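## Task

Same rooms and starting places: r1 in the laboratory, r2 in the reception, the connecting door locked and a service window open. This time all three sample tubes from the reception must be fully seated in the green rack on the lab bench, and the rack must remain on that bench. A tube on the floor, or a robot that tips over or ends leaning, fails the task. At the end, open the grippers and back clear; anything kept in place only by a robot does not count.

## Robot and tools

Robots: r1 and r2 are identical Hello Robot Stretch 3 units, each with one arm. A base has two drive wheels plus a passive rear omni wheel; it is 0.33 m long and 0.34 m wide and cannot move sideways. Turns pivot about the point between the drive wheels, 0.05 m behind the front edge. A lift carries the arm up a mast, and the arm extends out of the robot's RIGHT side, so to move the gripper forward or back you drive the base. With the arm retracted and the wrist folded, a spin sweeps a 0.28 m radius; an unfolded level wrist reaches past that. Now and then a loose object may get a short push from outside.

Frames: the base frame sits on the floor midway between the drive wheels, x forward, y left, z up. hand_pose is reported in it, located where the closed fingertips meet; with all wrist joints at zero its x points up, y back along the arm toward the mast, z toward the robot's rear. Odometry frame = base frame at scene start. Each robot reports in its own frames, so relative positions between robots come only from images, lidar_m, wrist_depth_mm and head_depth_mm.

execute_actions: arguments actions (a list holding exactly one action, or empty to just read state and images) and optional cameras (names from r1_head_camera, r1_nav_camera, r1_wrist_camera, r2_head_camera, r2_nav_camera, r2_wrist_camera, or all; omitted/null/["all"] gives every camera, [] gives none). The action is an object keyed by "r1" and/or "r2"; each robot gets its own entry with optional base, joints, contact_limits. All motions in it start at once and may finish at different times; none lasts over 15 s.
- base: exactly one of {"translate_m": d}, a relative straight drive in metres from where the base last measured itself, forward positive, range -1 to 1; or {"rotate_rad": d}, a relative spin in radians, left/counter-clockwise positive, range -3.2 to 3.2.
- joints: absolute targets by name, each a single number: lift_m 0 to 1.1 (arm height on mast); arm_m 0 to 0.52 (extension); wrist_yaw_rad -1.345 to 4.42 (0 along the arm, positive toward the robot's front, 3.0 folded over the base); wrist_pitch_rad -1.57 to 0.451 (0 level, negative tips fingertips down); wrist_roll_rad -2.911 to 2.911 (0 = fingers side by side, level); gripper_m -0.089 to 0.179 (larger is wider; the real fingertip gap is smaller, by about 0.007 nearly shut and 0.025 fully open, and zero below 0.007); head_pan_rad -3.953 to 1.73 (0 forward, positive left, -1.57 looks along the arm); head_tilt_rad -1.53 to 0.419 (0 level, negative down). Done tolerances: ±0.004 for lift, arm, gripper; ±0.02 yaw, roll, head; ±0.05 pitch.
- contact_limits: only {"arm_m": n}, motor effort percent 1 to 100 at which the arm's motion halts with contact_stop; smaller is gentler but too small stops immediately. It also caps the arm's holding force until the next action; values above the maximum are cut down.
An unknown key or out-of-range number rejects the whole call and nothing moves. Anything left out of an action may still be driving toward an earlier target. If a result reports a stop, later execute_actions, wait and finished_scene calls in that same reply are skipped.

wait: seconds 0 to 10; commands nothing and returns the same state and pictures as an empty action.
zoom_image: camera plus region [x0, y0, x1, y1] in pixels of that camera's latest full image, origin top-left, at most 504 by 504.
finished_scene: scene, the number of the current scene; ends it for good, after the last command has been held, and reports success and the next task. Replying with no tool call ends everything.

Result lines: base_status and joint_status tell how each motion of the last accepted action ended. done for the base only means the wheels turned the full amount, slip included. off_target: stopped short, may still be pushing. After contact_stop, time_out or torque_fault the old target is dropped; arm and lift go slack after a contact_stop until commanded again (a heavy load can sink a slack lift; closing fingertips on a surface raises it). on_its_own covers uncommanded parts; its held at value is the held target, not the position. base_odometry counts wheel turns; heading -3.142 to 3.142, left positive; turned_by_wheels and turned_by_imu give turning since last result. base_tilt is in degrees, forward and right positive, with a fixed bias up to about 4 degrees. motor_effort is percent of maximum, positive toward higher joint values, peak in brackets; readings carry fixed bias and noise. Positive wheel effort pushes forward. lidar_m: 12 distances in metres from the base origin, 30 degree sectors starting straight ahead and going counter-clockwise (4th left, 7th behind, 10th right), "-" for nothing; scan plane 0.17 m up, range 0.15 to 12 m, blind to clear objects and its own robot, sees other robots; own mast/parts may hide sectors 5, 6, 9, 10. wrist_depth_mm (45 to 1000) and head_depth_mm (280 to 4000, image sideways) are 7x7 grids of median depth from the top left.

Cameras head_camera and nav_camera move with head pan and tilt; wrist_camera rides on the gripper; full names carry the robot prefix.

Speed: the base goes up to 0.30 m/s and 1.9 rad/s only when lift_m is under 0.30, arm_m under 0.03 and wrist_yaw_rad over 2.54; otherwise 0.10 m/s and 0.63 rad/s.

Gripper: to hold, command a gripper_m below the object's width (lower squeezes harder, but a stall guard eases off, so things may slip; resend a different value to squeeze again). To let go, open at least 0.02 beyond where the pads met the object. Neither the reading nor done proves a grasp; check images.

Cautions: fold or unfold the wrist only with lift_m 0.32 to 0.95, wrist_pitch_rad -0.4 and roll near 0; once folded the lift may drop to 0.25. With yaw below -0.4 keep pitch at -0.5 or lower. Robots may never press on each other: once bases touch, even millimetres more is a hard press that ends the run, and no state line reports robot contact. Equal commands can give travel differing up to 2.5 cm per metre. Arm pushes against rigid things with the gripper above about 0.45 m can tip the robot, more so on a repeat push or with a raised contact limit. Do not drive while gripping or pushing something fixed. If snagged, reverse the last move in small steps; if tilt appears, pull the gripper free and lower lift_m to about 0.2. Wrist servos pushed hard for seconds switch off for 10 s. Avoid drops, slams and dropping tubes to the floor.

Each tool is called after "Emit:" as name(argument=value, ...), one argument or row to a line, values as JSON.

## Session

Emit:
execute_actions(
  actions=[],
)

Scene clock: 0.00 s.
r1.base_odometry: x=+0.000 y=+0.000 heading=+0.000 (m, m, rad; r1's odometry frame)
r1.turned_by_wheels: +0.000 (rad since the last result)
r1.turned_by_imu: +0.000 (rad since the last result)
r1.base_tilt: forward=+2.1 right=-0.4 (deg)
r1.lidar_m: 0.95 0.94 1.03 1.39 1.38 1.54 2.45 2.23 0.96 1.47 2.24 1.16
r1.head_depth_mm: 1063 1071 - - - 1051 1101 / 1022 1026 - - - 1061 1051 / 981 983 981 987 990 995 1016 / 941 946 951 956 961 964 974 / 904 906 915 919 925 931 936 / 870 876 881 888 893 896 899 / 844 844 853 857 857 865 868
r1.base_status: not commanded
r1.joint_positions: lift_m=+0.503 arm_m=-0.002 wrist_yaw_rad=+3.148 wrist_pitch_rad=-0.551 wrist_roll_rad=+0.002 gripper_m=+0.037 head_pan_rad=+0.001 head_tilt_rad=-0.009
r1.joint_status: not commanded
r1.motor_effort: left_wheel=+0 right_wheel=+0 lift_m=+29 arm_m=+0 wrist_yaw_rad=+0 wrist_pitch_rad=+5 wrist_roll_rad=+0 gripper_m=+1 head_pan_rad=+0 head_tilt_rad=+1 (%)
r1.hand_pose: x=-0.0225 y=+0.0627 z=+0.4874 quat_wxyz=(+0.191, +0.680, +0.194, +0.681) (m; r1's base frame)
r1.wrist_depth_mm: - - - - - - 900 / - - - - - - 915 / - - - - - - 936 / 905 904 910 900 907 903 896 / 774 790 798 766 793 773 774 / 676 676 681 674 - 667 665 / 610 607 - - 597 605 590
r2.base_odometry: x=+0.000 y=+0.000 heading=+0.000 (m, m, rad; r2's odometry frame)
r2.turned_by_wheels: +0.000 (rad since the last result)
r2.turned_by_imu: +0.000 (rad since the last result)
r2.base_tilt: forward=+1.3 right=+2.7 (deg)
r2.lidar_m: 1.06 1.46 3.73 1.21 2.40 3.29 1.42 1.02 0.97 1.04 1.04 1.00
r2.head_depth_mm: 945 952 949 951 947 944 945 / 997 997 998 1001 993 988 988 / 1056 1053 1050 1044 1040 1046 1038 / 1108 1110 1104 1107 1100 1101 1098 / 1174 1178 1173 1169 1162 1160 1168 / 1250 1187 1233 1226 1222 1225 1237 / 1331 1073 1432 - - 1356 1296
r2.base_status: not commanded
r2.joint_positions: lift_m=+0.499 arm_m=-0.001 wrist_yaw_rad=+3.053 wrist_pitch_rad=-0.497 wrist_roll_rad=-0.001 gripper_m=+0.037 head_pan_rad=+0.001 head_tilt_rad=+0.015
r2.joint_status: not commanded
r2.motor_effort: left_wheel=-1 right_wheel=+0 lift_m=+34 arm_m=+0 wrist_yaw_rad=+0 wrist_pitch_rad=+4 wrist_roll_rad=+0 gripper_m=+0 head_pan_rad=+1 head_tilt_rad=+1 (%)
r2.hand_pose: x=-0.0023 y=+0.0694 z=+0.4943 quat_wxyz=(+0.205, +0.692, +0.144, +0.677) (m; r2's base frame)
r2.wrist_depth_mm: - - - - - - - / - - - - - - - / - - - - - - - / 911 910 961 978 987 - - / 770 786 - 806 841 841 876 / 665 681 - 701 733 731 758 / 593 604 632 639 628 647 654
pictures: r1_head_camera (sideways: a quarter turn clockwise sets it upright), r1_nav_camera (sideways: a quarter turn counterclockwise sets it upright), r1_wrist_camera, r2_head_camera (sideways: a quarter turn clockwise sets it upright), r2_nav_camera (sideways: a quarter turn counterclockwise sets it upright), r2_wrist_camera
Images, in order (width x height): r1_head_camera 896x504, r1_nav_camera 672x504, r1_wrist_camera 644x364, r2_head_camera 896x504, r2_nav_camera 672x504, r2_wrist_camera 644x364.

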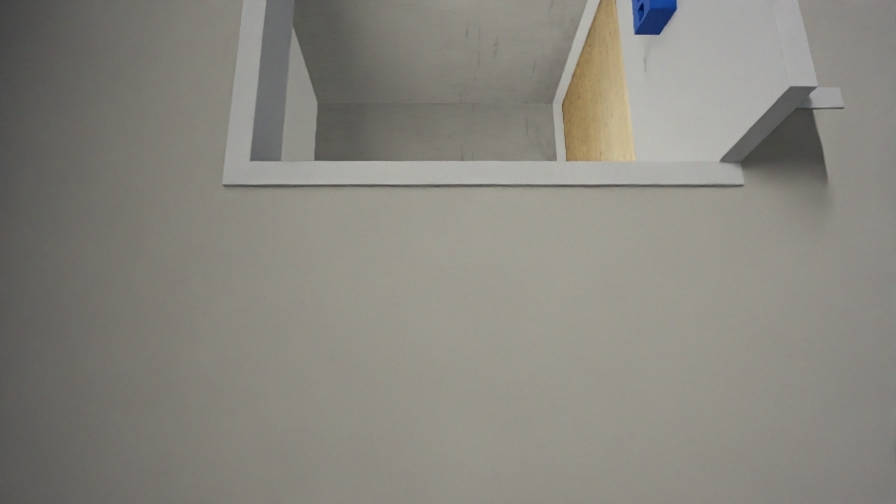

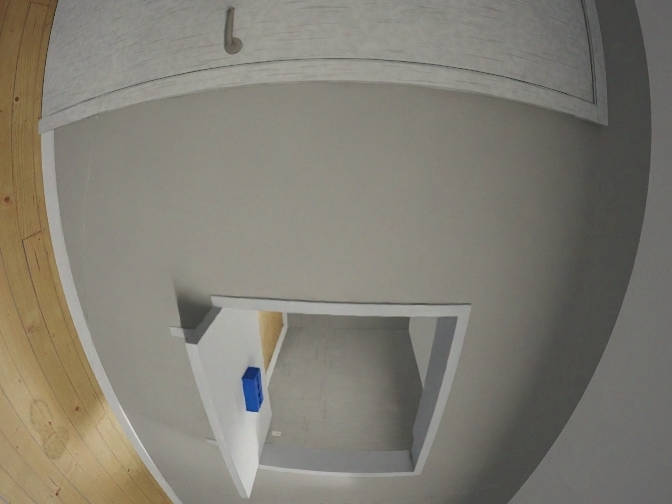

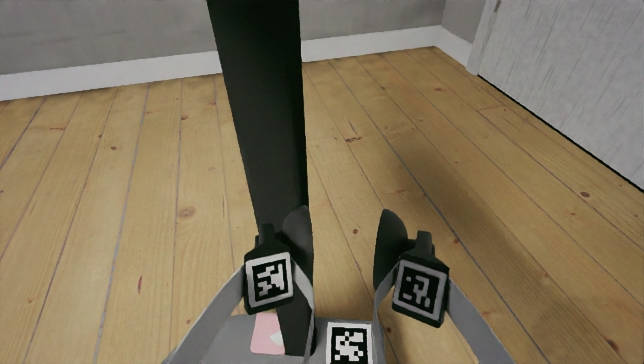

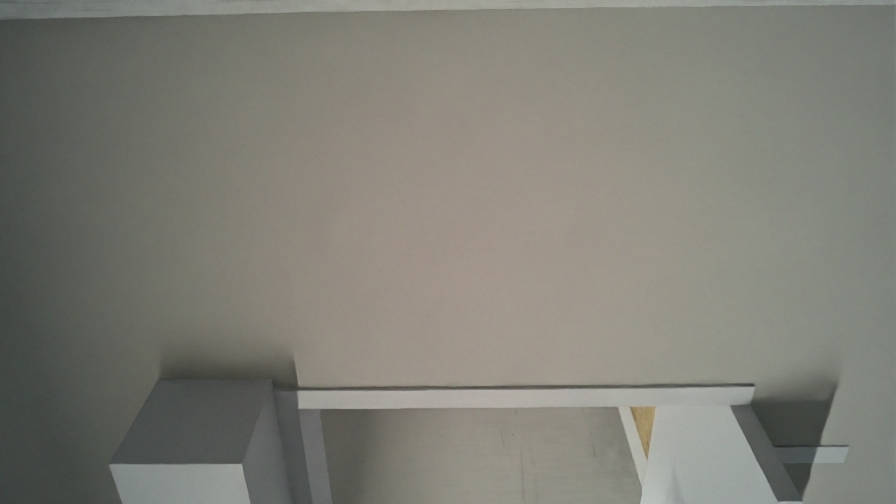

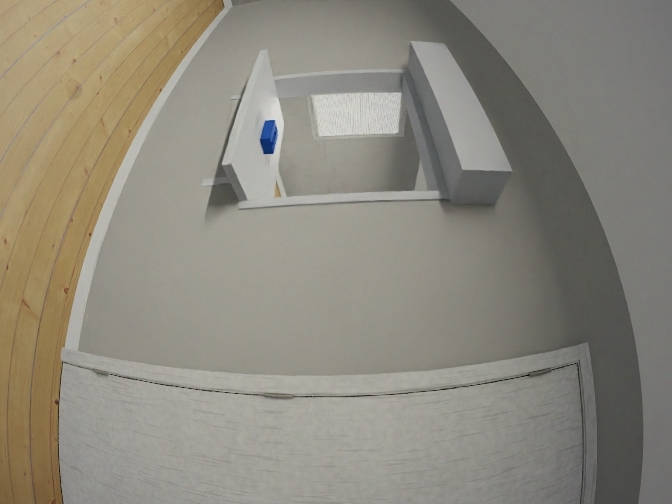

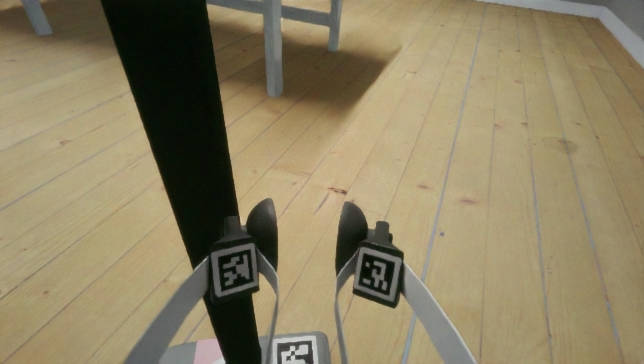

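Emit:
execute_actions(
  actions=[
    {"r1":{"joints":{"head_pan_rad":-2.3,"head_tilt_rad":-0.5,"lift_m":0.28}},"r2":{"joints":{"head_pan_rad":1.7,"head_tilt_rad":-0.45,"lift_m":0.28}}},
  ],
  cameras=["r1_head_camera","r1_nav_camera","r2_head_camera","r2_nav_camera"],
)

Scene clock: 3.60 s.
r1.base_odometry: x=+0.000 y=+0.000 heading=+0.000 (m, m, rad; r1's odometry frame)
r1.turned_by_wheels: +0.000 (rad since the last result)
r1.turned_by_imu: -0.001 (rad since the last result)
r1.base_tilt: forward=+2.0 right=-0.4 (deg)
r1.lidar_m: 0.95 0.94 1.03 1.39 1.38 1.53 2.45 2.23 0.96 1.47 2.24 1.16
r1.head_depth_mm: 2787 3001 3286 2633 1923 1514 1244 / 2922 3157 3309 2511 1915 1517 1242 / 3090 3386 2061 2636 1922 1517 1248 / 3270 3542 1709 2521 1913 1509 1251 / 3451 3785 1722 1300 1872 1438 1250 / 3696 - 1748 1135 1804 1484 1249 / 3762 3958 3984 1232 1876 1526 1259
r1.base_status: not commanded
r1.joint_positions: lift_m=+0.280 arm_m=-0.002 wrist_yaw_rad=+3.148 wrist_pitch_rad=-0.551 wrist_roll_rad=+0.002 gripper_m=+0.037 head_pan_rad=-2.293 head_tilt_rad=-0.494
r1.joint_status: all done
r1.motor_effort: left_wheel=+0(0) right_wheel=+0(0) lift_m=+22(27) arm_m=+0(1) wrist_yaw_rad=+0(0) wrist_pitch_rad=+5(6) wrist_roll_rad=+0(0) gripper_m=+0(0) head_pan_rad=-3(29) head_tilt_rad=-3(24) (%)
r1.hand_pose: x=-0.0225 y=+0.0626 z=+0.2642 quat_wxyz=(+0.191, +0.680, +0.195, +0.681) (m; r1's base frame)
r1.wrist_depth_mm: - - - - - - 897 / 880 868 863 882 865 851 832 / 695 686 696 693 694 675 683 / 577 585 579 577 575 579 572 / 494 516 - - 506 490 489 / 447 - - - - 430 430 / - - - - - 381 380
r2.base_odometry: x=+0.000 y=+0.000 heading=+0.000 (m, m, rad; r2's odometry frame)
r2.turned_by_wheels: +0.000 (rad since the last result)
r2.turned_by_imu: +0.001 (rad since the last result)
r2.base_tilt: forward=+1.3 right=+2.7 (deg)
r2.lidar_m: 1.06 1.46 3.75 1.21 2.40 3.27 1.42 1.02 0.97 1.04 1.04 1.00
r2.head_depth_mm: 3306 3478 3703 3018 2176 1702 1398 / 3465 3717 3853 2570 2029 1707 1412 / 3763 - - 1477 2083 1660 1388 / - - 2017 1406 2092 1649 1399 / - - 2019 2374 2187 1709 1398 / 3876 - 1798 2568 2168 1708 1399 / 3556 3786 2019 2772 2170 1694 1433
r2.base_status: not commanded
r2.joint_positions: lift_m=+0.280 arm_m=-0.001 wrist_yaw_rad=+3.053 wrist_pitch_rad=-0.497 wrist_roll_rad=-0.001 gripper_m=+0.037 head_pan_rad=+1.693 head_tilt_rad=-0.444
r2.joint_status: all done
r2.motor_effort: left_wheel=-1(0) right_wheel=+0(0) lift_m=+26(28) arm_m=+0(0) wrist_yaw_rad=+0(1) wrist_pitch_rad=+4(4) wrist_roll_rad=+0(0) gripper_m=+0(0) head_pan_rad=+6(58) head_tilt_rad=-2(19) (%)
r2.hand_pose: x=-0.0023 y=+0.0694 z=+0.2756 quat_wxyz=(+0.205, +0.692, +0.144, +0.677) (m; r2's base frame)
r2.wrist_depth_mm: - - - - - - - / 897 924 955 996 - - - / 706 710 753 767 796 829 841 / 575 588 615 628 639 653 682 / 500 517 - 554 540 550 564 / - - - - 471 477 481 / - - - - 403 412 420
pictures: r1_head_camera (sideways: a quarter turn clockwise sets it upright), r1_nav_camera (sideways: a quarter turn counterclockwise sets it upright), r2_head_camera (sideways: a quarter turn clockwise sets it upright), r2_nav_camera (sideways: a quarter turn counterclockwise sets it upright)
Images, in order (width x height): r1_head_camera 896x504, r1_nav_camera 672x504, r2_head_camera 896x504, r2_nav_camera 672x504.

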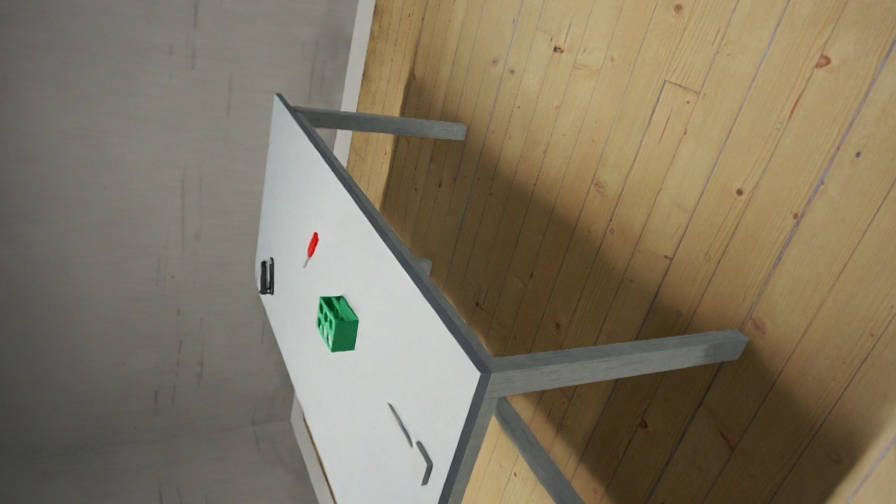

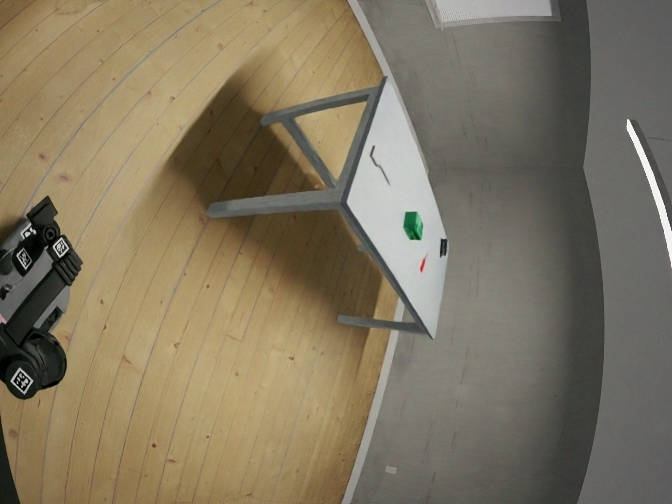

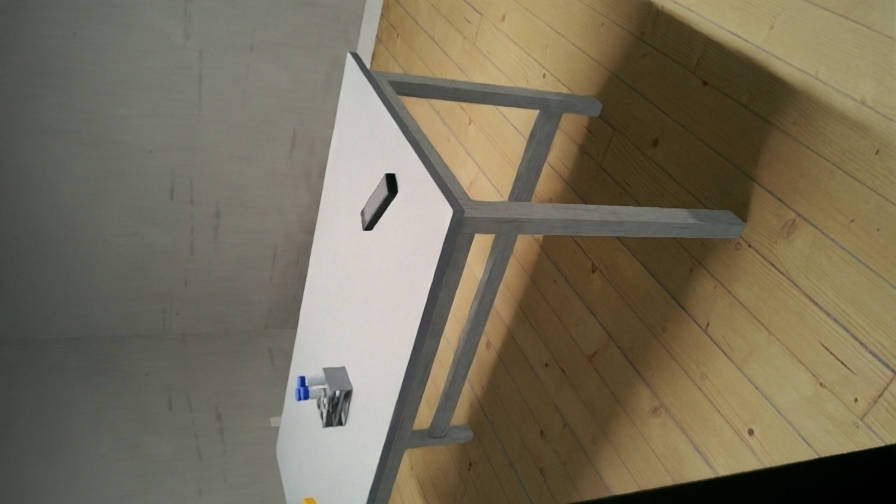

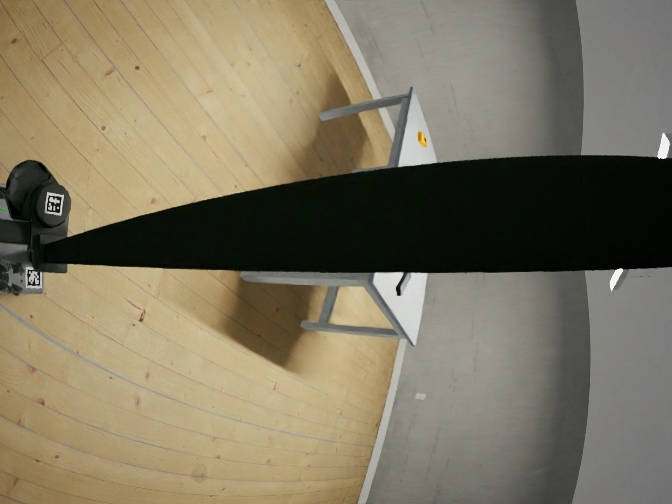

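Emit:
zoom_image(
  camera="r2_head_camera",
  region=[270,350,380,440],
)

Emit:
zoom_image(
  camera="r1_head_camera",
  region=[290,280,400,370],
)

Region (270, 350, 380, 440) of r2_head_camera's 896x504 image, scaled by 4.582, with more detail than that image has; it fills the top 412 rows of this view, and the rest is white.

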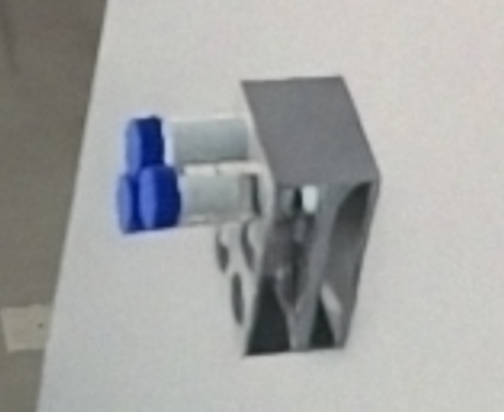

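Region (290, 280, 400, 370) of r1_head_camera's 896x504 image, scaled by 4.582, with more detail than that image has; it fills the top 412 rows of this view, and the rest is white.

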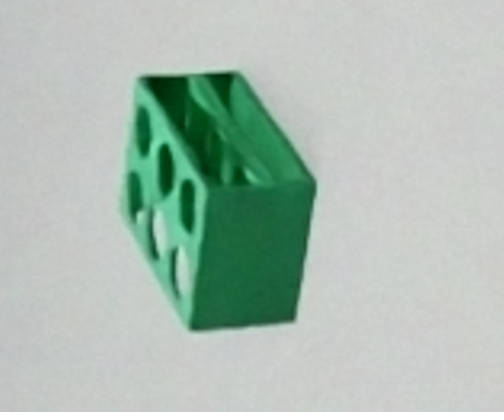

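Emit:
execute_actions(
  actions=[
    {"r1":{"base":{"rotate_rad":0.465},"joints":{"head_pan_rad":-1.9,"wrist_pitch_rad":-0.4}},"r2":{"base":{"rotate_rad":2.284},"joints":{"head_pan_rad":-0.9,"head_tilt_rad":-0.55,"wrist_pitch_rad":-0.4}}},
  ],
  cameras=[],
)

Emit:
execute_actions(
  actions=[
    {"r1":{"base":{"translate_m":-1.0}},"r2":{"base":{"translate_m":1.0}}},
  ],
  cameras=["r1_head_camera","r2_head_camera"],
)

Scene clock: 11.87 s.
r1.base_odometry: x=+0.000 y=+0.000 heading=+0.465 (m, m, rad; r1's odometry frame)
r1.turned_by_wheels: +0.465 (rad since the last result)
r1.turned_by_imu: +0.465 (rad since the last result)
r1.base_tilt: forward=+1.9 right=-0.4 (deg)
r1.lidar_m: 0.94 1.00 1.40 1.38 1.49 2.26 2.23 0.96 1.48 2.57 1.21 0.96
r1.head_depth_mm: 3095 3378 3692 2276 1800 1507 1239 / 3018 3294 3615 2490 1849 1509 1244 / 2963 3252 3513 2654 1930 1515 1251 / 2897 3199 3429 2627 1935 1523 1249 / 2832 3121 3338 2634 1936 1525 1254 / 2793 3070 3319 2682 1936 1531 1255 / 2718 2996 3243 2663 1940 1524 1257
r1.base_status: done
r1.joint_positions: lift_m=+0.280 arm_m=-0.002 wrist_yaw_rad=+3.148 wrist_pitch_rad=-0.419 wrist_roll_rad=+0.002 gripper_m=+0.037 head_pan_rad=-1.907 head_tilt_rad=-0.495
r1.joint_status: all done
r1.motor_effort: left_wheel=-1(8) right_wheel=+2(7) lift_m=+23(23) arm_m=+0(0) wrist_yaw_rad=+0(0) wrist_pitch_rad=+9(5) wrist_roll_rad=+0(0) gripper_m=+0(0) head_pan_rad=+3(20) head_tilt_rad=-2(2) (%)
r1.hand_pose: x=-0.0227 y=+0.0812 z=+0.2926 quat_wxyz=(+0.145, +0.691, +0.149, +0.692) (m; r1's base frame)
r1.wrist_depth_mm: - - - - - - - / - - - - - - - / 882 895 893 896 900 898 896 / 693 696 692 701 704 695 698 / 575 579 572 579 601 576 576 / 486 500 - - - 483 488 / 432 - - - 416 422 425
r2.base_odometry: x=+0.000 y=+0.000 heading=+2.284 (m, m, rad; r2's odometry frame)
r2.turned_by_wheels: +2.284 (rad since the last result)
r2.turned_by_imu: +2.280 (rad since the last result)
r2.base_tilt: forward=+1.3 right=+2.7 (deg)
r2.lidar_m: 2.30 2.36 1.20 0.98 0.98 1.11 1.01 1.00 1.13 1.80 1.79 1.21
r2.head_depth_mm: 3130 3401 3533 2503 1922 1556 1310 / 3134 3438 3584 2484 1906 1557 1311 / 3301 3559 3522 2508 1917 1552 1315 / 3376 3652 3515 2486 1905 1551 1309 / 3476 3792 1794 2282 1904 1564 1313 / 3617 3878 1468 2136 1728 1554 1303 / 3654 - 1460 2225 1899 1541 1300
r2.base_status: done
r2.joint_positions: lift_m=+0.280 arm_m=-0.001 wrist_yaw_rad=+3.053 wrist_pitch_rad=-0.421 wrist_roll_rad=-0.001 gripper_m=+0.037 head_pan_rad=-0.893 head_tilt_rad=-0.543
r2.joint_status: all done
r2.motor_effort: left_wheel=-3(10) right_wheel=+1(6) lift_m=+26(26) arm_m=+0(1) wrist_yaw_rad=+0(1) wrist_pitch_rad=+8(8) wrist_roll_rad=+0(0) gripper_m=+0(0) head_pan_rad=-5(57) head_tilt_rad=-3(10) (%)
r2.hand_pose: x=-0.0014 y=+0.0796 z=+0.2921 quat_wxyz=(+0.179, +0.697, +0.117, +0.685) (m; r2's base frame)
r2.wrist_depth_mm: 781 - 967 - - - - / 831 892 - - - - - / 821 824 876 904 947 980 - / 650 660 693 710 718 744 765 / 539 547 - 569 601 604 621 / 469 499 - - 502 509 519 / - - - - 427 438 446
pictures: none
No camera images: the call's "cameras" was empty. Leave "cameras" out to get every camera's image.

Scene clock: 16.97 s.
r1.base_odometry: x=-0.894 y=-0.448 heading=+0.465 (m, m, rad; r1's odometry frame)
r1.turned_by_wheels: +0.000 (rad since the last result)
r1.turned_by_imu: -0.006 (rad since the last result)
r1.base_tilt: forward=+2.1 right=-0.4 (deg)
r1.lidar_m: 1.94 1.92 1.52 1.50 1.62 2.41 2.38 1.26 1.20 1.18 0.59 1.97
r1.head_depth_mm: 2981 3291 3535 1081 789 1507 1248 / 2937 3223 3498 1083 794 1471 1248 / 2860 3108 3430 1086 796 1432 1249 / 2775 3071 3368 1089 797 1396 1257 / 2734 2996 3274 1093 802 1397 1246 / 2695 2931 3249 1099 802 694 1252 / 2637 2879 3176 1101 803 693 1254
r1.base_status: done
r1.joint_positions: lift_m=+0.280 arm_m=-0.002 wrist_yaw_rad=+3.148 wrist_pitch_rad=-0.418 wrist_roll_rad=+0.002 gripper_m=+0.037 head_pan_rad=-1.907 head_tilt_rad=-0.495
r1.joint_status: not commanded
r1.motor_effort: left_wheel=-1(9) right_wheel=+1(5) lift_m=+23(23) arm_m=+0(0) wrist_yaw_rad=+0(1) wrist_pitch_rad=+8(8) wrist_roll_rad=+0(0) gripper_m=+0(0) head_pan_rad=+3(3) head_tilt_rad=-2(2) (%)
r1.hand_pose: x=-0.0227 y=+0.0813 z=+0.2928 quat_wxyz=(+0.145, +0.692, +0.149, +0.692) (m; r1's base frame)
r1.wrist_depth_mm: - - - - - - - / - - - - - - - / 897 901 902 893 899 911 889 / 701 699 698 698 709 708 707 / 571 575 573 574 600 575 576 / 483 501 - - - 492 486 / 430 - - - 415 425 423
r2.base_odometry: x=-0.654 y=+0.756 heading=+2.284 (m, m, rad; r2's odometry frame)
r2.turned_by_wheels: +0.000 (rad since the last result)
r2.turned_by_imu: +0.003 (rad since the last result)
r2.base_tilt: forward=+1.3 right=+2.6 (deg)
r2.lidar_m: 1.32 2.35 1.63 1.35 1.34 1.46 1.93 1.94 2.17 0.75 1.34 1.50
r2.head_depth_mm: 2837 3049 3235 1033 820 1553 1313 / 2905 3134 3338 1035 848 1550 1308 / 2984 3210 3373 1024 870 1563 1306 / 3054 3341 1474 1026 891 1568 1305 / 3168 3417 1459 1025 1746 1552 1308 / 3292 3499 1459 1022 1789 1557 1303 / 3301 3612 1460 1023 1847 1553 1306
r2.base_status: done
r2.joint_positions: lift_m=+0.280 arm_m=-0.001 wrist_yaw_rad=+3.053 wrist_pitch_rad=-0.421 wrist_roll_rad=-0.001 gripper_m=+0.037 head_pan_rad=-0.893 head_tilt_rad=-0.544
r2.joint_status: not commanded
r2.motor_effort: left_wheel=-3(9) right_wheel=+1(6) lift_m=+27(27) arm_m=+0(1) wrist_yaw_rad=+0(0) wrist_pitch_rad=+7(8) wrist_roll_rad=+0(0) gripper_m=+0(0) head_pan_rad=-5(5) head_tilt_rad=-2(3) (%)
r2.hand_pose: x=-0.0014 y=+0.0797 z=+0.2923 quat_wxyz=(+0.179, +0.697, +0.117, +0.685) (m; r2's base frame)
r2.wrist_depth_mm: - - - - - - - / - - - - - - - / 823 826 893 905 933 976 - / 653 663 686 707 723 741 771 / 543 553 - 571 594 601 618 / 470 495 - - 497 505 512 / - - - - 427 441 445
pictures: r1_head_camera (sideways: a quarter turn clockwise sets it upright), r2_head_camera (sideways: a quarter turn clockwise sets it upright)
Images, in order (width x height): r1_head_camera 896x504, r2_head_camera 896x504.

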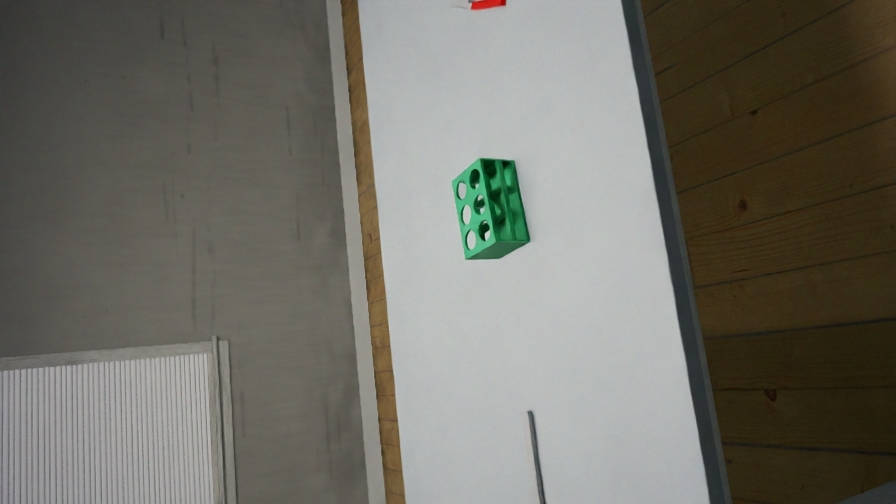

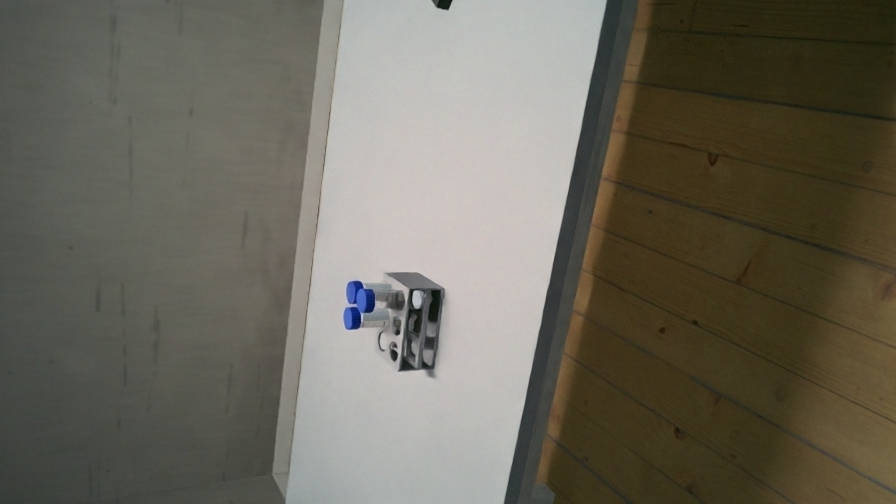

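Emit:
execute_actions(
  actions=[
    {"r1":{"base":{"translate_m":-0.21},"joints":{"lift_m":0.72,"head_pan_rad":-1.57,"head_tilt_rad":-0.6}},"r2":{"base":{"translate_m":0.41},"joints":{"lift_m":0.72,"head_pan_rad":-1.57,"head_tilt_rad":-0.6}}},
  ],
  cameras=[],
)

Emit:
execute_actions(
  actions=[
    {"r1":{"base":{"rotate_rad":-0.13},"joints":{"lift_m":0.79,"wrist_yaw_rad":0,"gripper_m":0.179}},"r2":{"base":{"rotate_rad":0.374},"joints":{"lift_m":0.805,"wrist_yaw_rad":0,"gripper_m":0.085,"wrist_pitch_rad":-0.16}}},
  ],
  cameras=["r1_head_camera","r1_wrist_camera","r2_head_camera","r2_wrist_camera"],
)

Scene clock: 23.27 s.
r1.base_odometry: x=-1.082 y=-0.542 heading=+0.465 (m, m, rad; r1's odometry frame)
r1.turned_by_wheels: +0.000 (rad since the last result)
r1.turned_by_imu: -0.002 (rad since the last result)
r1.base_tilt: forward=+2.0 right=-0.6 (deg)
r1.lidar_m: 2.15 1.96 1.55 1.53 1.64 2.20 2.16 1.05 1.18 1.16 0.69 2.18
r1.head_depth_mm: 2638 2956 3148 913 708 1365 1184 / 2656 2964 3142 883 710 1380 1188 / 2697 2996 3212 847 712 1416 1189 / 2743 3046 3218 927 715 1415 1187 / 2796 3101 3185 928 739 1420 1189 / 2822 3151 3223 914 741 1417 1191 / 2815 3210 3226 913 744 1421 1141
r1.base_status: done
r1.joint_positions: lift_m=+0.720 arm_m=-0.002 wrist_yaw_rad=+3.148 wrist_pitch_rad=-0.418 wrist_roll_rad=+0.002 gripper_m=+0.037 head_pan_rad=-1.577 head_tilt_rad=-0.592
r1.joint_status: all done
r1.motor_effort: left_wheel=-1(10) right_wheel=+1(6) lift_m=+36(38) arm_m=+0(0) wrist_yaw_rad=+0(0) wrist_pitch_rad=+8(8) wrist_roll_rad=+0(0) gripper_m=+0(1) head_pan_rad=+3(19) head_tilt_rad=-4(12) (%)
r1.hand_pose: x=-0.0227 y=+0.0814 z=+0.7324 quat_wxyz=(+0.145, +0.692, +0.149, +0.692) (m; r1's base frame)
r1.wrist_depth_mm: - - - - - - - / - - - - - - - / - - - - - - - / - - - - - - - / - - - - - - - / - - - - - - - / 892 874 877 884 856 871 885
r2.base_odometry: x=-0.922 y=+1.067 heading=+2.284 (m, m, rad; r2's odometry frame)
r2.turned_by_wheels: +0.000 (rad since the last result)
r2.turned_by_imu: +0.002 (rad since the last result)
r2.base_tilt: forward=+1.3 right=+2.7 (deg)
r2.lidar_m: 1.98 1.97 1.80 1.48 1.47 1.61 2.33 2.34 0.86 1.21 1.21 0.92
r2.head_depth_mm: 3196 3415 3134 953 1677 1396 1276 / 3278 3594 1308 952 860 1498 1268 / 3148 3472 1304 952 824 1499 1277 / 3059 3311 1304 947 795 1489 1264 / 2935 3180 1305 947 746 1488 1270 / 2834 3076 1296 947 746 1451 1265 / 2743 2972 3135 835 745 1418 1262
r2.base_status: done
r2.joint_positions: lift_m=+0.720 arm_m=-0.001 wrist_yaw_rad=+3.053 wrist_pitch_rad=-0.420 wrist_roll_rad=-0.001 gripper_m=+0.037 head_pan_rad=-1.563 head_tilt_rad=-0.592
r2.joint_status: all done
r2.motor_effort: left_wheel=-3(12) right_wheel=+2(6) lift_m=+40(39) arm_m=+0(0) wrist_yaw_rad=-1(1) wrist_pitch_rad=+7(7) wrist_roll_rad=+0(0) gripper_m=+0(0) head_pan_rad=-5(54) head_tilt_rad=-3(9) (%)
r2.hand_pose: x=-0.0013 y=+0.0797 z=+0.7320 quat_wxyz=(+0.178, +0.697, +0.117, +0.685) (m; r2's base frame)
r2.wrist_depth_mm: - - - - - - - / - - - - - - - / - - - - - - - / - - - - - - - / - - - - - - - / 966 998 - - - - - / 840 860 874 883 886 916 935
pictures: none
No camera images: the call's "cameras" was empty. Leave "cameras" out to get every camera's image.

Scene clock: 25.83 s.
r1.base_odometry: x=-1.082 y=-0.542 heading=+0.335 (m, m, rad; r1's odometry frame)
r1.turned_by_wheels: -0.130 (rad since the last result)
r1.turned_by_imu: -0.131 (rad since the last result)
r1.base_tilt: forward=+2.0 right=-0.6 (deg)
r1.lidar_m: 2.15 2.20 1.58 1.53 1.57 2.13 2.17 1.06 1.21 1.16 0.69 0.71
r1.head_depth_mm: 2728 3010 3175 919 709 1403 1236 / 2718 3006 3192 920 708 1429 1241 / 2731 3036 3191 882 710 1446 - / 2716 3035 3211 853 711 1448 1166 / 2709 3057 3212 929 718 1453 1189 / 2692 3044 3225 931 717 1426 1195 / 2692 3039 3246 932 718 1426 1193
r1.base_status: done
r1.joint_positions: lift_m=+0.790 arm_m=-0.002 wrist_yaw_rad=+0.003 wrist_pitch_rad=-0.417 wrist_roll_rad=+0.002 gripper_m=+0.179 head_pan_rad=-1.577 head_tilt_rad=-0.593
r1.joint_status: all done
r1.motor_effort: left_wheel=+2(6) right_wheel=-2(5) lift_m=+35(36) arm_m=+0(1) wrist_yaw_rad=-3(3) wrist_pitch_rad=+8(8) wrist_roll_rad=+0(0) gripper_m=+0(100) head_pan_rad=+2(3) head_tilt_rad=-3(4) (%)
r1.hand_pose: x=-0.0209 y=-0.3675 z=+0.8025 quat_wxyz=(+0.692, +0.148, -0.692, -0.146) (m; r1's base frame)
r1.wrist_depth_mm: - 791 787 519 796 808 769 / 478 477 475 469 476 481 483 / 342 343 344 344 343 344 346 / 292 292 288 285 280 282 278 / - - - - - - - / - - - - - - - / 622 946 958 971 954 954 924
r2.base_odometry: x=-0.922 y=+1.067 heading=+2.658 (m, m, rad; r2's odometry frame)
r2.turned_by_wheels: +0.374 (rad since the last result)
r2.turned_by_imu: +0.375 (rad since the last result)
r2.base_tilt: forward=+1.3 right=+2.7 (deg)
r2.lidar_m: 1.97 2.03 1.52 1.47 1.53 2.16 2.33 0.86 1.24 1.21 1.27 0.92
r2.head_depth_mm: 2805 3110 1313 955 750 1465 1301 / 2791 3082 1310 952 748 1457 1300 / 2844 3055 1304 916 749 1461 1284 / 2840 3067 1293 859 745 1502 - / 2820 3101 1296 913 747 1450 1265 / 2798 3124 1296 945 743 1493 1268 / 2829 3128 1290 942 743 1486 1269
r2.base_status: done
r2.joint_positions: lift_m=+0.805 arm_m=-0.001 wrist_yaw_rad=+0.002 wrist_pitch_rad=-0.182 wrist_roll_rad=-0.001 gripper_m=+0.085 head_pan_rad=-1.563 head_tilt_rad=-0.592
r2.joint_status: all done
r2.motor_effort: left_wheel=-3(9) right_wheel=+1(3) lift_m=+40(38) arm_m=-1(0) wrist_yaw_rad=-3(2) wrist_pitch_rad=+8(8) wrist_roll_rad=+0(0) gripper_m=+0(91) head_pan_rad=-5(5) head_tilt_rad=-2(3) (%)
r2.hand_pose: x=-0.0210 y=-0.3912 z=+0.8735 quat_wxyz=(+0.705, +0.065, -0.704, -0.064) (m; r2's base frame)
r2.wrist_depth_mm: - - - - - - - / - - - - - - - / 718 759 802 570 921 978 - / 469 479 503 527 542 563 593 / 344 357 375 377 412 399 411 / - 398 - 401 - 409 407 / - - - - - - -
pictures: r1_head_camera (sideways: a quarter turn clockwise sets it upright), r1_wrist_camera, r2_head_camera (sideways: a quarter turn clockwise sets it upright), r2_wrist_camera
Images, in order (width x height): r1_head_camera 896x504, r1_wrist_camera 644x364, r2_head_camera 896x504, r2_wrist_camera 644x364.

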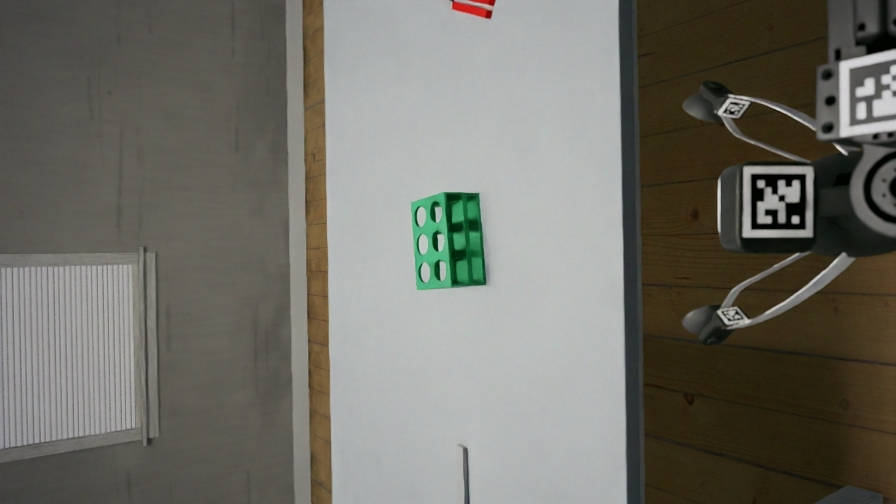

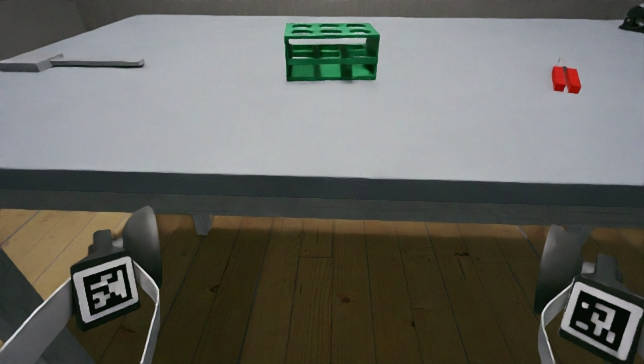

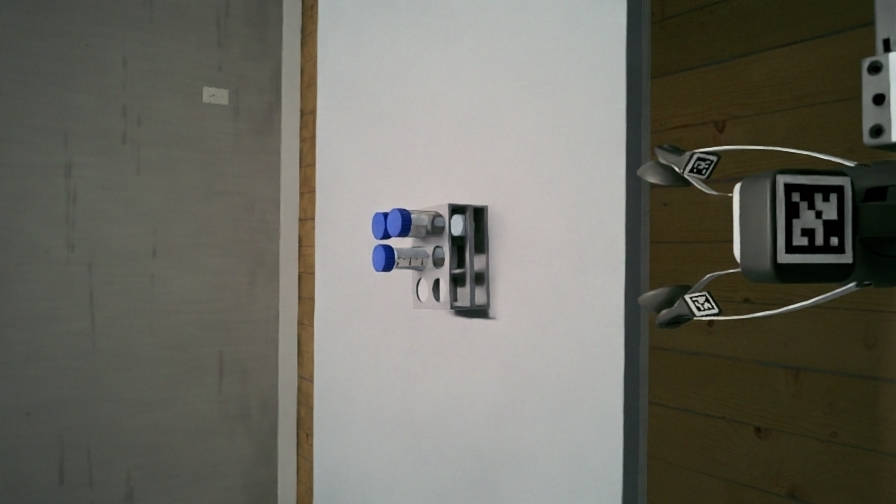

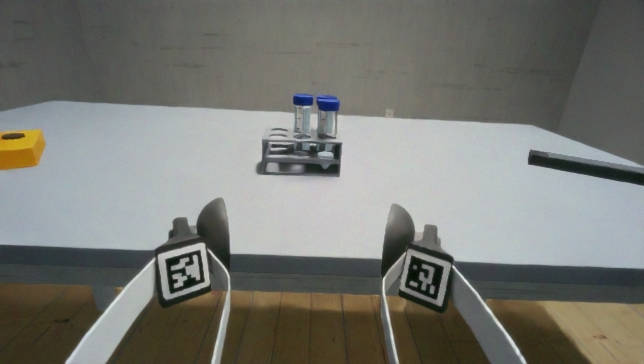

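Emit:
execute_actions(
  actions=[
    {"r1":{"base":{"translate_m":0.009},"joints":{"arm_m":0.385}},"r2":{"base":{"translate_m":-0.027},"joints":{"arm_m":0.385}}},
  ],
  cameras=["r1_wrist_camera","r2_wrist_camera"],
)

Scene clock: 30.33 s.
r1.base_odometry: x=-1.073 y=-0.539 heading=+0.335 (m, m, rad; r1's odometry frame)
r1.turned_by_wheels: +0.000 (rad since the last result)
r1.turned_by_imu: -0.001 (rad since the last result)
r1.base_tilt: forward=+2.1 right=-0.4 (deg)
r1.lidar_m: 2.15 2.18 1.59 1.52 1.58 2.13 2.17 1.06 1.21 1.16 0.68 2.23
r1.head_depth_mm: 2724 3063 3198 917 731 - - / 2728 3028 3132 1001 698 1405 1183 / 2707 3022 3153 - 711 1409 1189 / 2699 3042 3190 856 712 1421 1192 / 2680 3011 3205 925 715 1416 1191 / 2691 3024 3261 931 716 1415 1195 / 2677 3010 3268 930 717 1419 1194
r1.base_status: done
r1.joint_positions: lift_m=+0.790 arm_m=+0.385 wrist_yaw_rad=+0.001 wrist_pitch_rad=-0.417 wrist_roll_rad=+0.002 gripper_m=+0.179 head_pan_rad=-1.577 head_tilt_rad=-0.593
r1.joint_status: all done
r1.motor_effort: left_wheel=+2(7) right_wheel=-2(4) lift_m=+35(35) arm_m=+3(6) wrist_yaw_rad=-1(2) wrist_pitch_rad=+8(7) wrist_roll_rad=+0(0) gripper_m=+0(0) head_pan_rad=+2(3) head_tilt_rad=-3(3) (%)
r1.hand_pose: x=-0.0212 y=-0.7541 z=+0.8025 quat_wxyz=(+0.691, +0.147, -0.692, -0.146) (m; r1's base frame)
r1.wrist_depth_mm: - - - - - - - / 468 471 474 476 471 474 473 / 338 337 339 340 341 342 341 / 263 265 170 163 170 265 265 / 216 217 147 147 144 218 218 / 190 127 148 144 144 180 - / 155 160 152 155 156 160 154
r2.base_odometry: x=-0.898 y=+1.054 heading=+2.658 (m, m, rad; r2's odometry frame)
r2.turned_by_wheels: +0.000 (rad since the last result)
r2.turned_by_imu: +0.001 (rad since the last result)
r2.base_tilt: forward=+1.3 right=+2.7 (deg)
r2.lidar_m: 2.00 2.04 1.52 1.47 1.53 2.16 2.31 0.84 1.24 1.21 1.26 0.94
r2.head_depth_mm: 2815 3125 1306 951 773 - - / 2817 3069 1297 1029 - 1464 1266 / 2804 3109 2305 - 738 1456 1270 / 2800 3086 1297 - 727 1459 1263 / 2831 3099 1300 874 746 1451 1264 / 2843 3099 1285 944 744 1487 1266 / 2827 3083 1286 939 740 1486 1263
r2.base_status: done
r2.joint_positions: lift_m=+0.805 arm_m=+0.385 wrist_yaw_rad=+0.000 wrist_pitch_rad=-0.182 wrist_roll_rad=-0.001 gripper_m=+0.085 head_pan_rad=-1.563 head_tilt_rad=-0.592
r2.joint_status: all done
r2.motor_effort: left_wheel=-4(9) right_wheel=+1(2) lift_m=+40(40) arm_m=+4(4) wrist_yaw_rad=+0(1) wrist_pitch_rad=+8(8) wrist_roll_rad=+0(0) gripper_m=+0(0) head_pan_rad=-5(4) head_tilt_rad=-3(2) (%)
r2.hand_pose: x=-0.0214 y=-0.7773 z=+0.8735 quat_wxyz=(+0.705, +0.065, -0.704, -0.064) (m; r2's base frame)
r2.wrist_depth_mm: - - - - - - - / - - - - - - - / - - - - - - - / 462 480 472 485 542 561 579 / 343 354 188 152 407 398 407 / 275 278 197 202 283 307 312 / 228 161 175 177 243 248 253
pictures: r1_wrist_camera, r2_wrist_camera
Images, in order (width x height): r1_wrist_camera 644x364, r2_wrist_camera 644x364.

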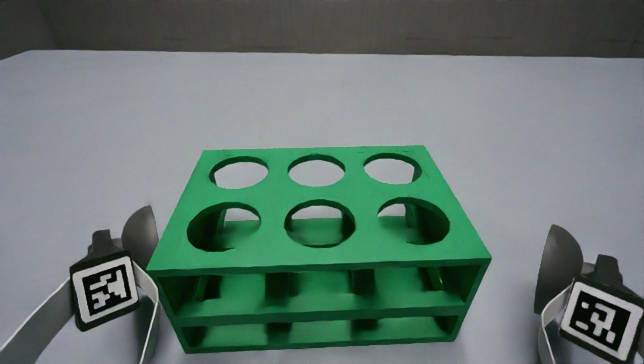

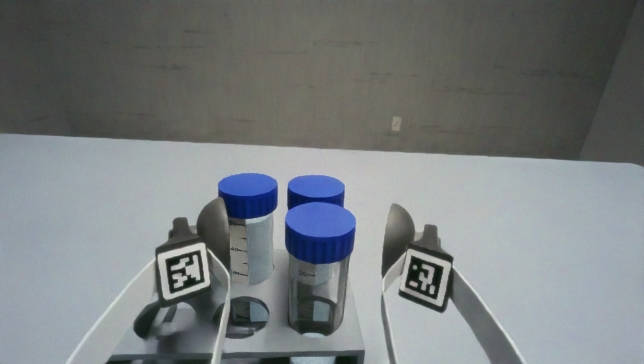

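Emit:
execute_actions(
  actions=[
    {"r1":{"base":{"translate_m":0.012}},"r2":{"base":{"translate_m":-0.005},"joints":{"arm_m":0.393,"gripper_m":0.055}}},
  ],
  cameras=[],
)

Emit:
execute_actions(
  actions=[
    {"r1":{"joints":{"arm_m":0.42}},"r2":{"joints":{"gripper_m":0.0}}},
  ],
  cameras=["r1_wrist_camera","r2_wrist_camera"],
)

Scene clock: 31.63 s.
r1.base_odometry: x=-1.062 y=-0.536 heading=+0.335 (m, m, rad; r1's odometry frame)
r1.turned_by_wheels: +0.000 (rad since the last result)
r1.turned_by_imu: +0.000 (rad since the last result)
r1.base_tilt: forward=+2.1 right=-0.5 (deg)
r1.lidar_m: 2.13 2.18 1.59 1.52 1.58 2.13 2.19 1.08 1.20 1.16 0.67 2.22
r1.head_depth_mm: 2711 3043 3213 914 731 - - / 2716 3006 3158 1000 699 1410 1186 / 2708 3066 3212 - 711 1404 1183 / 2722 3038 3177 892 712 1415 1193 / 2698 3025 3245 925 715 1412 1191 / 2686 3006 3223 930 715 1419 1194 / 2715 3049 3222 930 718 1419 1165
r1.base_status: done
r1.joint_positions: lift_m=+0.790 arm_m=+0.385 wrist_yaw_rad=+0.001 wrist_pitch_rad=-0.417 wrist_roll_rad=+0.002 gripper_m=+0.179 head_pan_rad=-1.577 head_tilt_rad=-0.593
r1.joint_status: not commanded
r1.motor_effort: left_wheel=+2(7) right_wheel=-2(3) lift_m=+35(35) arm_m=+2(3) wrist_yaw_rad=-2(1) wrist_pitch_rad=+7(8) wrist_roll_rad=+0(0) gripper_m=+0(1) head_pan_rad=+1(3) head_tilt_rad=-3(3) (%)
r1.hand_pose: x=-0.0212 y=-0.7541 z=+0.8025 quat_wxyz=(+0.691, +0.147, -0.692, -0.146) (m; r1's base frame)
r1.wrist_depth_mm: - - - - - - - / 473 472 474 473 474 477 477 / 338 338 341 339 339 342 342 / 264 263 183 170 163 265 267 / 216 224 169 146 144 162 219 / 190 184 136 149 144 147 - / 156 159 152 154 155 156 154
r2.base_odometry: x=-0.894 y=+1.052 heading=+2.657 (m, m, rad; r2's odometry frame)
r2.turned_by_wheels: +0.000 (rad since the last result)
r2.turned_by_imu: +0.000 (rad since the last result)
r2.base_tilt: forward=+1.3 right=+2.7 (deg)
r2.lidar_m: 2.00 2.03 1.52 1.47 1.52 2.16 2.30 0.83 1.24 1.21 1.26 0.95
r2.head_depth_mm: 2837 3091 1311 952 769 - - / 2812 3085 1312 1029 - 1466 1262 / 2847 3152 2284 - 746 1458 1270 / 2783 3080 1297 - 745 1460 1265 / 2828 3119 1294 890 743 1463 1260 / 2852 3068 1287 940 743 1496 1267 / 2818 3072 1295 937 743 1484 1261
r2.base_status: done
r2.joint_positions: lift_m=+0.805 arm_m=+0.393 wrist_yaw_rad=+0.003 wrist_pitch_rad=-0.181 wrist_roll_rad=-0.001 gripper_m=+0.055 head_pan_rad=-1.563 head_tilt_rad=-0.592
r2.joint_status: all done
r2.motor_effort: left_wheel=-2(10) right_wheel=+1(2) lift_m=+40(40) arm_m=+4(3) wrist_yaw_rad=-3(3) wrist_pitch_rad=+7(8) wrist_roll_rad=+0(0) gripper_m=-1(89) head_pan_rad=-5(5) head_tilt_rad=-3(3) (%)
r2.hand_pose: x=-0.0208 y=-0.7853 z=+0.8736 quat_wxyz=(+0.705, +0.065, -0.704, -0.063) (m; r2's base frame)
r2.wrist_depth_mm: - - - - - - - / - - - - - - - / - - - - - - - / 462 476 492 472 540 560 589 / 344 355 269 149 395 394 407 / 273 276 199 194 294 306 313 / 227 212 169 171 244 249 253
pictures: none
No camera images: the call's "cameras" was empty. Leave "cameras" out to get every camera's image.

Scene clock: 32.93 s.
r1.base_odometry: x=-1.062 y=-0.536 heading=+0.335 (m, m, rad; r1's odometry frame)
r1.turned_by_wheels: +0.000 (rad since the last result)
r1.turned_by_imu: +0.000 (rad since the last result)
r1.base_tilt: forward=+2.0 right=-0.5 (deg)
r1.lidar_m: 2.13 2.18 1.58 1.53 1.57 2.13 2.19 1.07 1.21 1.16 0.67 2.23
r1.head_depth_mm: 2728 3035 3177 918 730 - - / 2734 3060 3199 980 687 1406 1185 / 2731 3044 3207 - 711 1416 1189 / 2692 3019 3203 868 712 1415 1185 / 2690 3030 3240 924 715 1412 1189 / 2688 2997 3232 930 717 1418 1195 / 2709 3007 3231 930 719 1421 1167
r1.base_status: not commanded
r1.joint_positions: lift_m=+0.790 arm_m=+0.420 wrist_yaw_rad=+0.001 wrist_pitch_rad=-0.417 wrist_roll_rad=+0.002 gripper_m=+0.179 head_pan_rad=-1.577 head_tilt_rad=-0.593
r1.joint_status: all done
r1.motor_effort: left_wheel=+2(2) right_wheel=-1(2) lift_m=+36(35) arm_m=+3(1) wrist_yaw_rad=-1(1) wrist_pitch_rad=+8(8) wrist_roll_rad=+0(0) gripper_m=+0(1) head_pan_rad=+3(2) head_tilt_rad=-3(3) (%)
r1.hand_pose: x=-0.0212 y=-0.7891 z=+0.8025 quat_wxyz=(+0.691, +0.147, -0.692, -0.146) (m; r1's base frame)
r1.wrist_depth_mm: - - - - - - - / 469 473 475 475 473 474 477 / 337 338 341 342 341 340 340 / 264 265 243 170 171 265 266 / 217 225 138 138 143 181 218 / 189 173 148 112 113 113 - / 155 155 122 126 129 131 154
r2.base_odometry: x=-0.894 y=+1.052 heading=+2.657 (m, m, rad; r2's odometry frame)
r2.turned_by_wheels: +0.000 (rad since the last result)
r2.turned_by_imu: +0.000 (rad since the last result)
r2.base_tilt: forward=+1.3 right=+2.7 (deg)
r2.lidar_m: 2.00 2.04 1.52 1.47 1.52 2.16 2.30 0.84 1.24 1.20 1.26 0.95
r2.head_depth_mm: 2822 3129 1305 953 772 - - / 2818 3124 1304 1033 - 1461 1273 / 2809 3071 2287 - 748 1461 1270 / 2837 3109 1296 - 746 1468 1265 / 2831 3098 1297 897 744 1458 1264 / 2835 3076 1286 942 744 1478 1265 / 2863 3080 1291 942 741 1482 1264
r2.base_status: not commanded
r2.joint_positions: lift_m=+0.805 arm_m=+0.393 wrist_yaw_rad=-0.001 wrist_pitch_rad=-0.181 wrist_roll_rad=-0.001 gripper_m=+0.001 head_pan_rad=-1.563 head_tilt_rad=-0.592
r2.joint_status: all done
r2.motor_effort: left_wheel=-3(4) right_wheel=+2(2) lift_m=+40(40) arm_m=+4(4) wrist_yaw_rad=+0(2) wrist_pitch_rad=+8(7) wrist_roll_rad=+0(0) gripper_m=-18(99) head_pan_rad=-5(5) head_tilt_rad=-3(3) (%)
r2.hand_pose: x=-0.0217 y=-0.7853 z=+0.8736 quat_wxyz=(+0.705, +0.064, -0.704, -0.065) (m; r2's base frame)
r2.wrist_depth_mm: - - - - - - - / - - - - - - - / - - - - - - - / 463 479 475 468 537 558 585 / 345 352 361 143 389 396 406 / 274 255 192 195 301 307 311 / 227 170 172 177 242 248 252
pictures: r1_wrist_camera, r2_wrist_camera
Images, in order (width x height): r1_wrist_camera 644x364, r2_wrist_camera 644x364.

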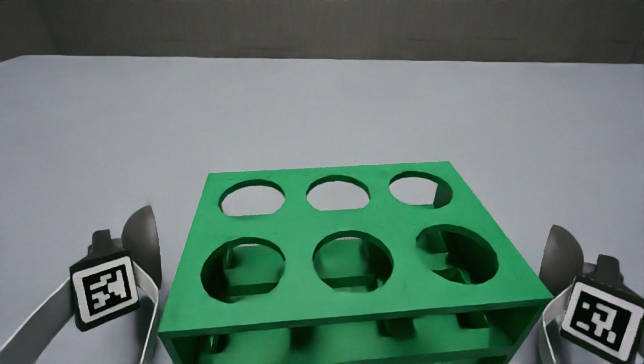

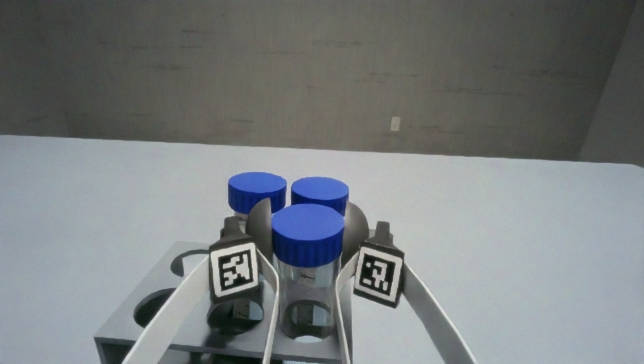

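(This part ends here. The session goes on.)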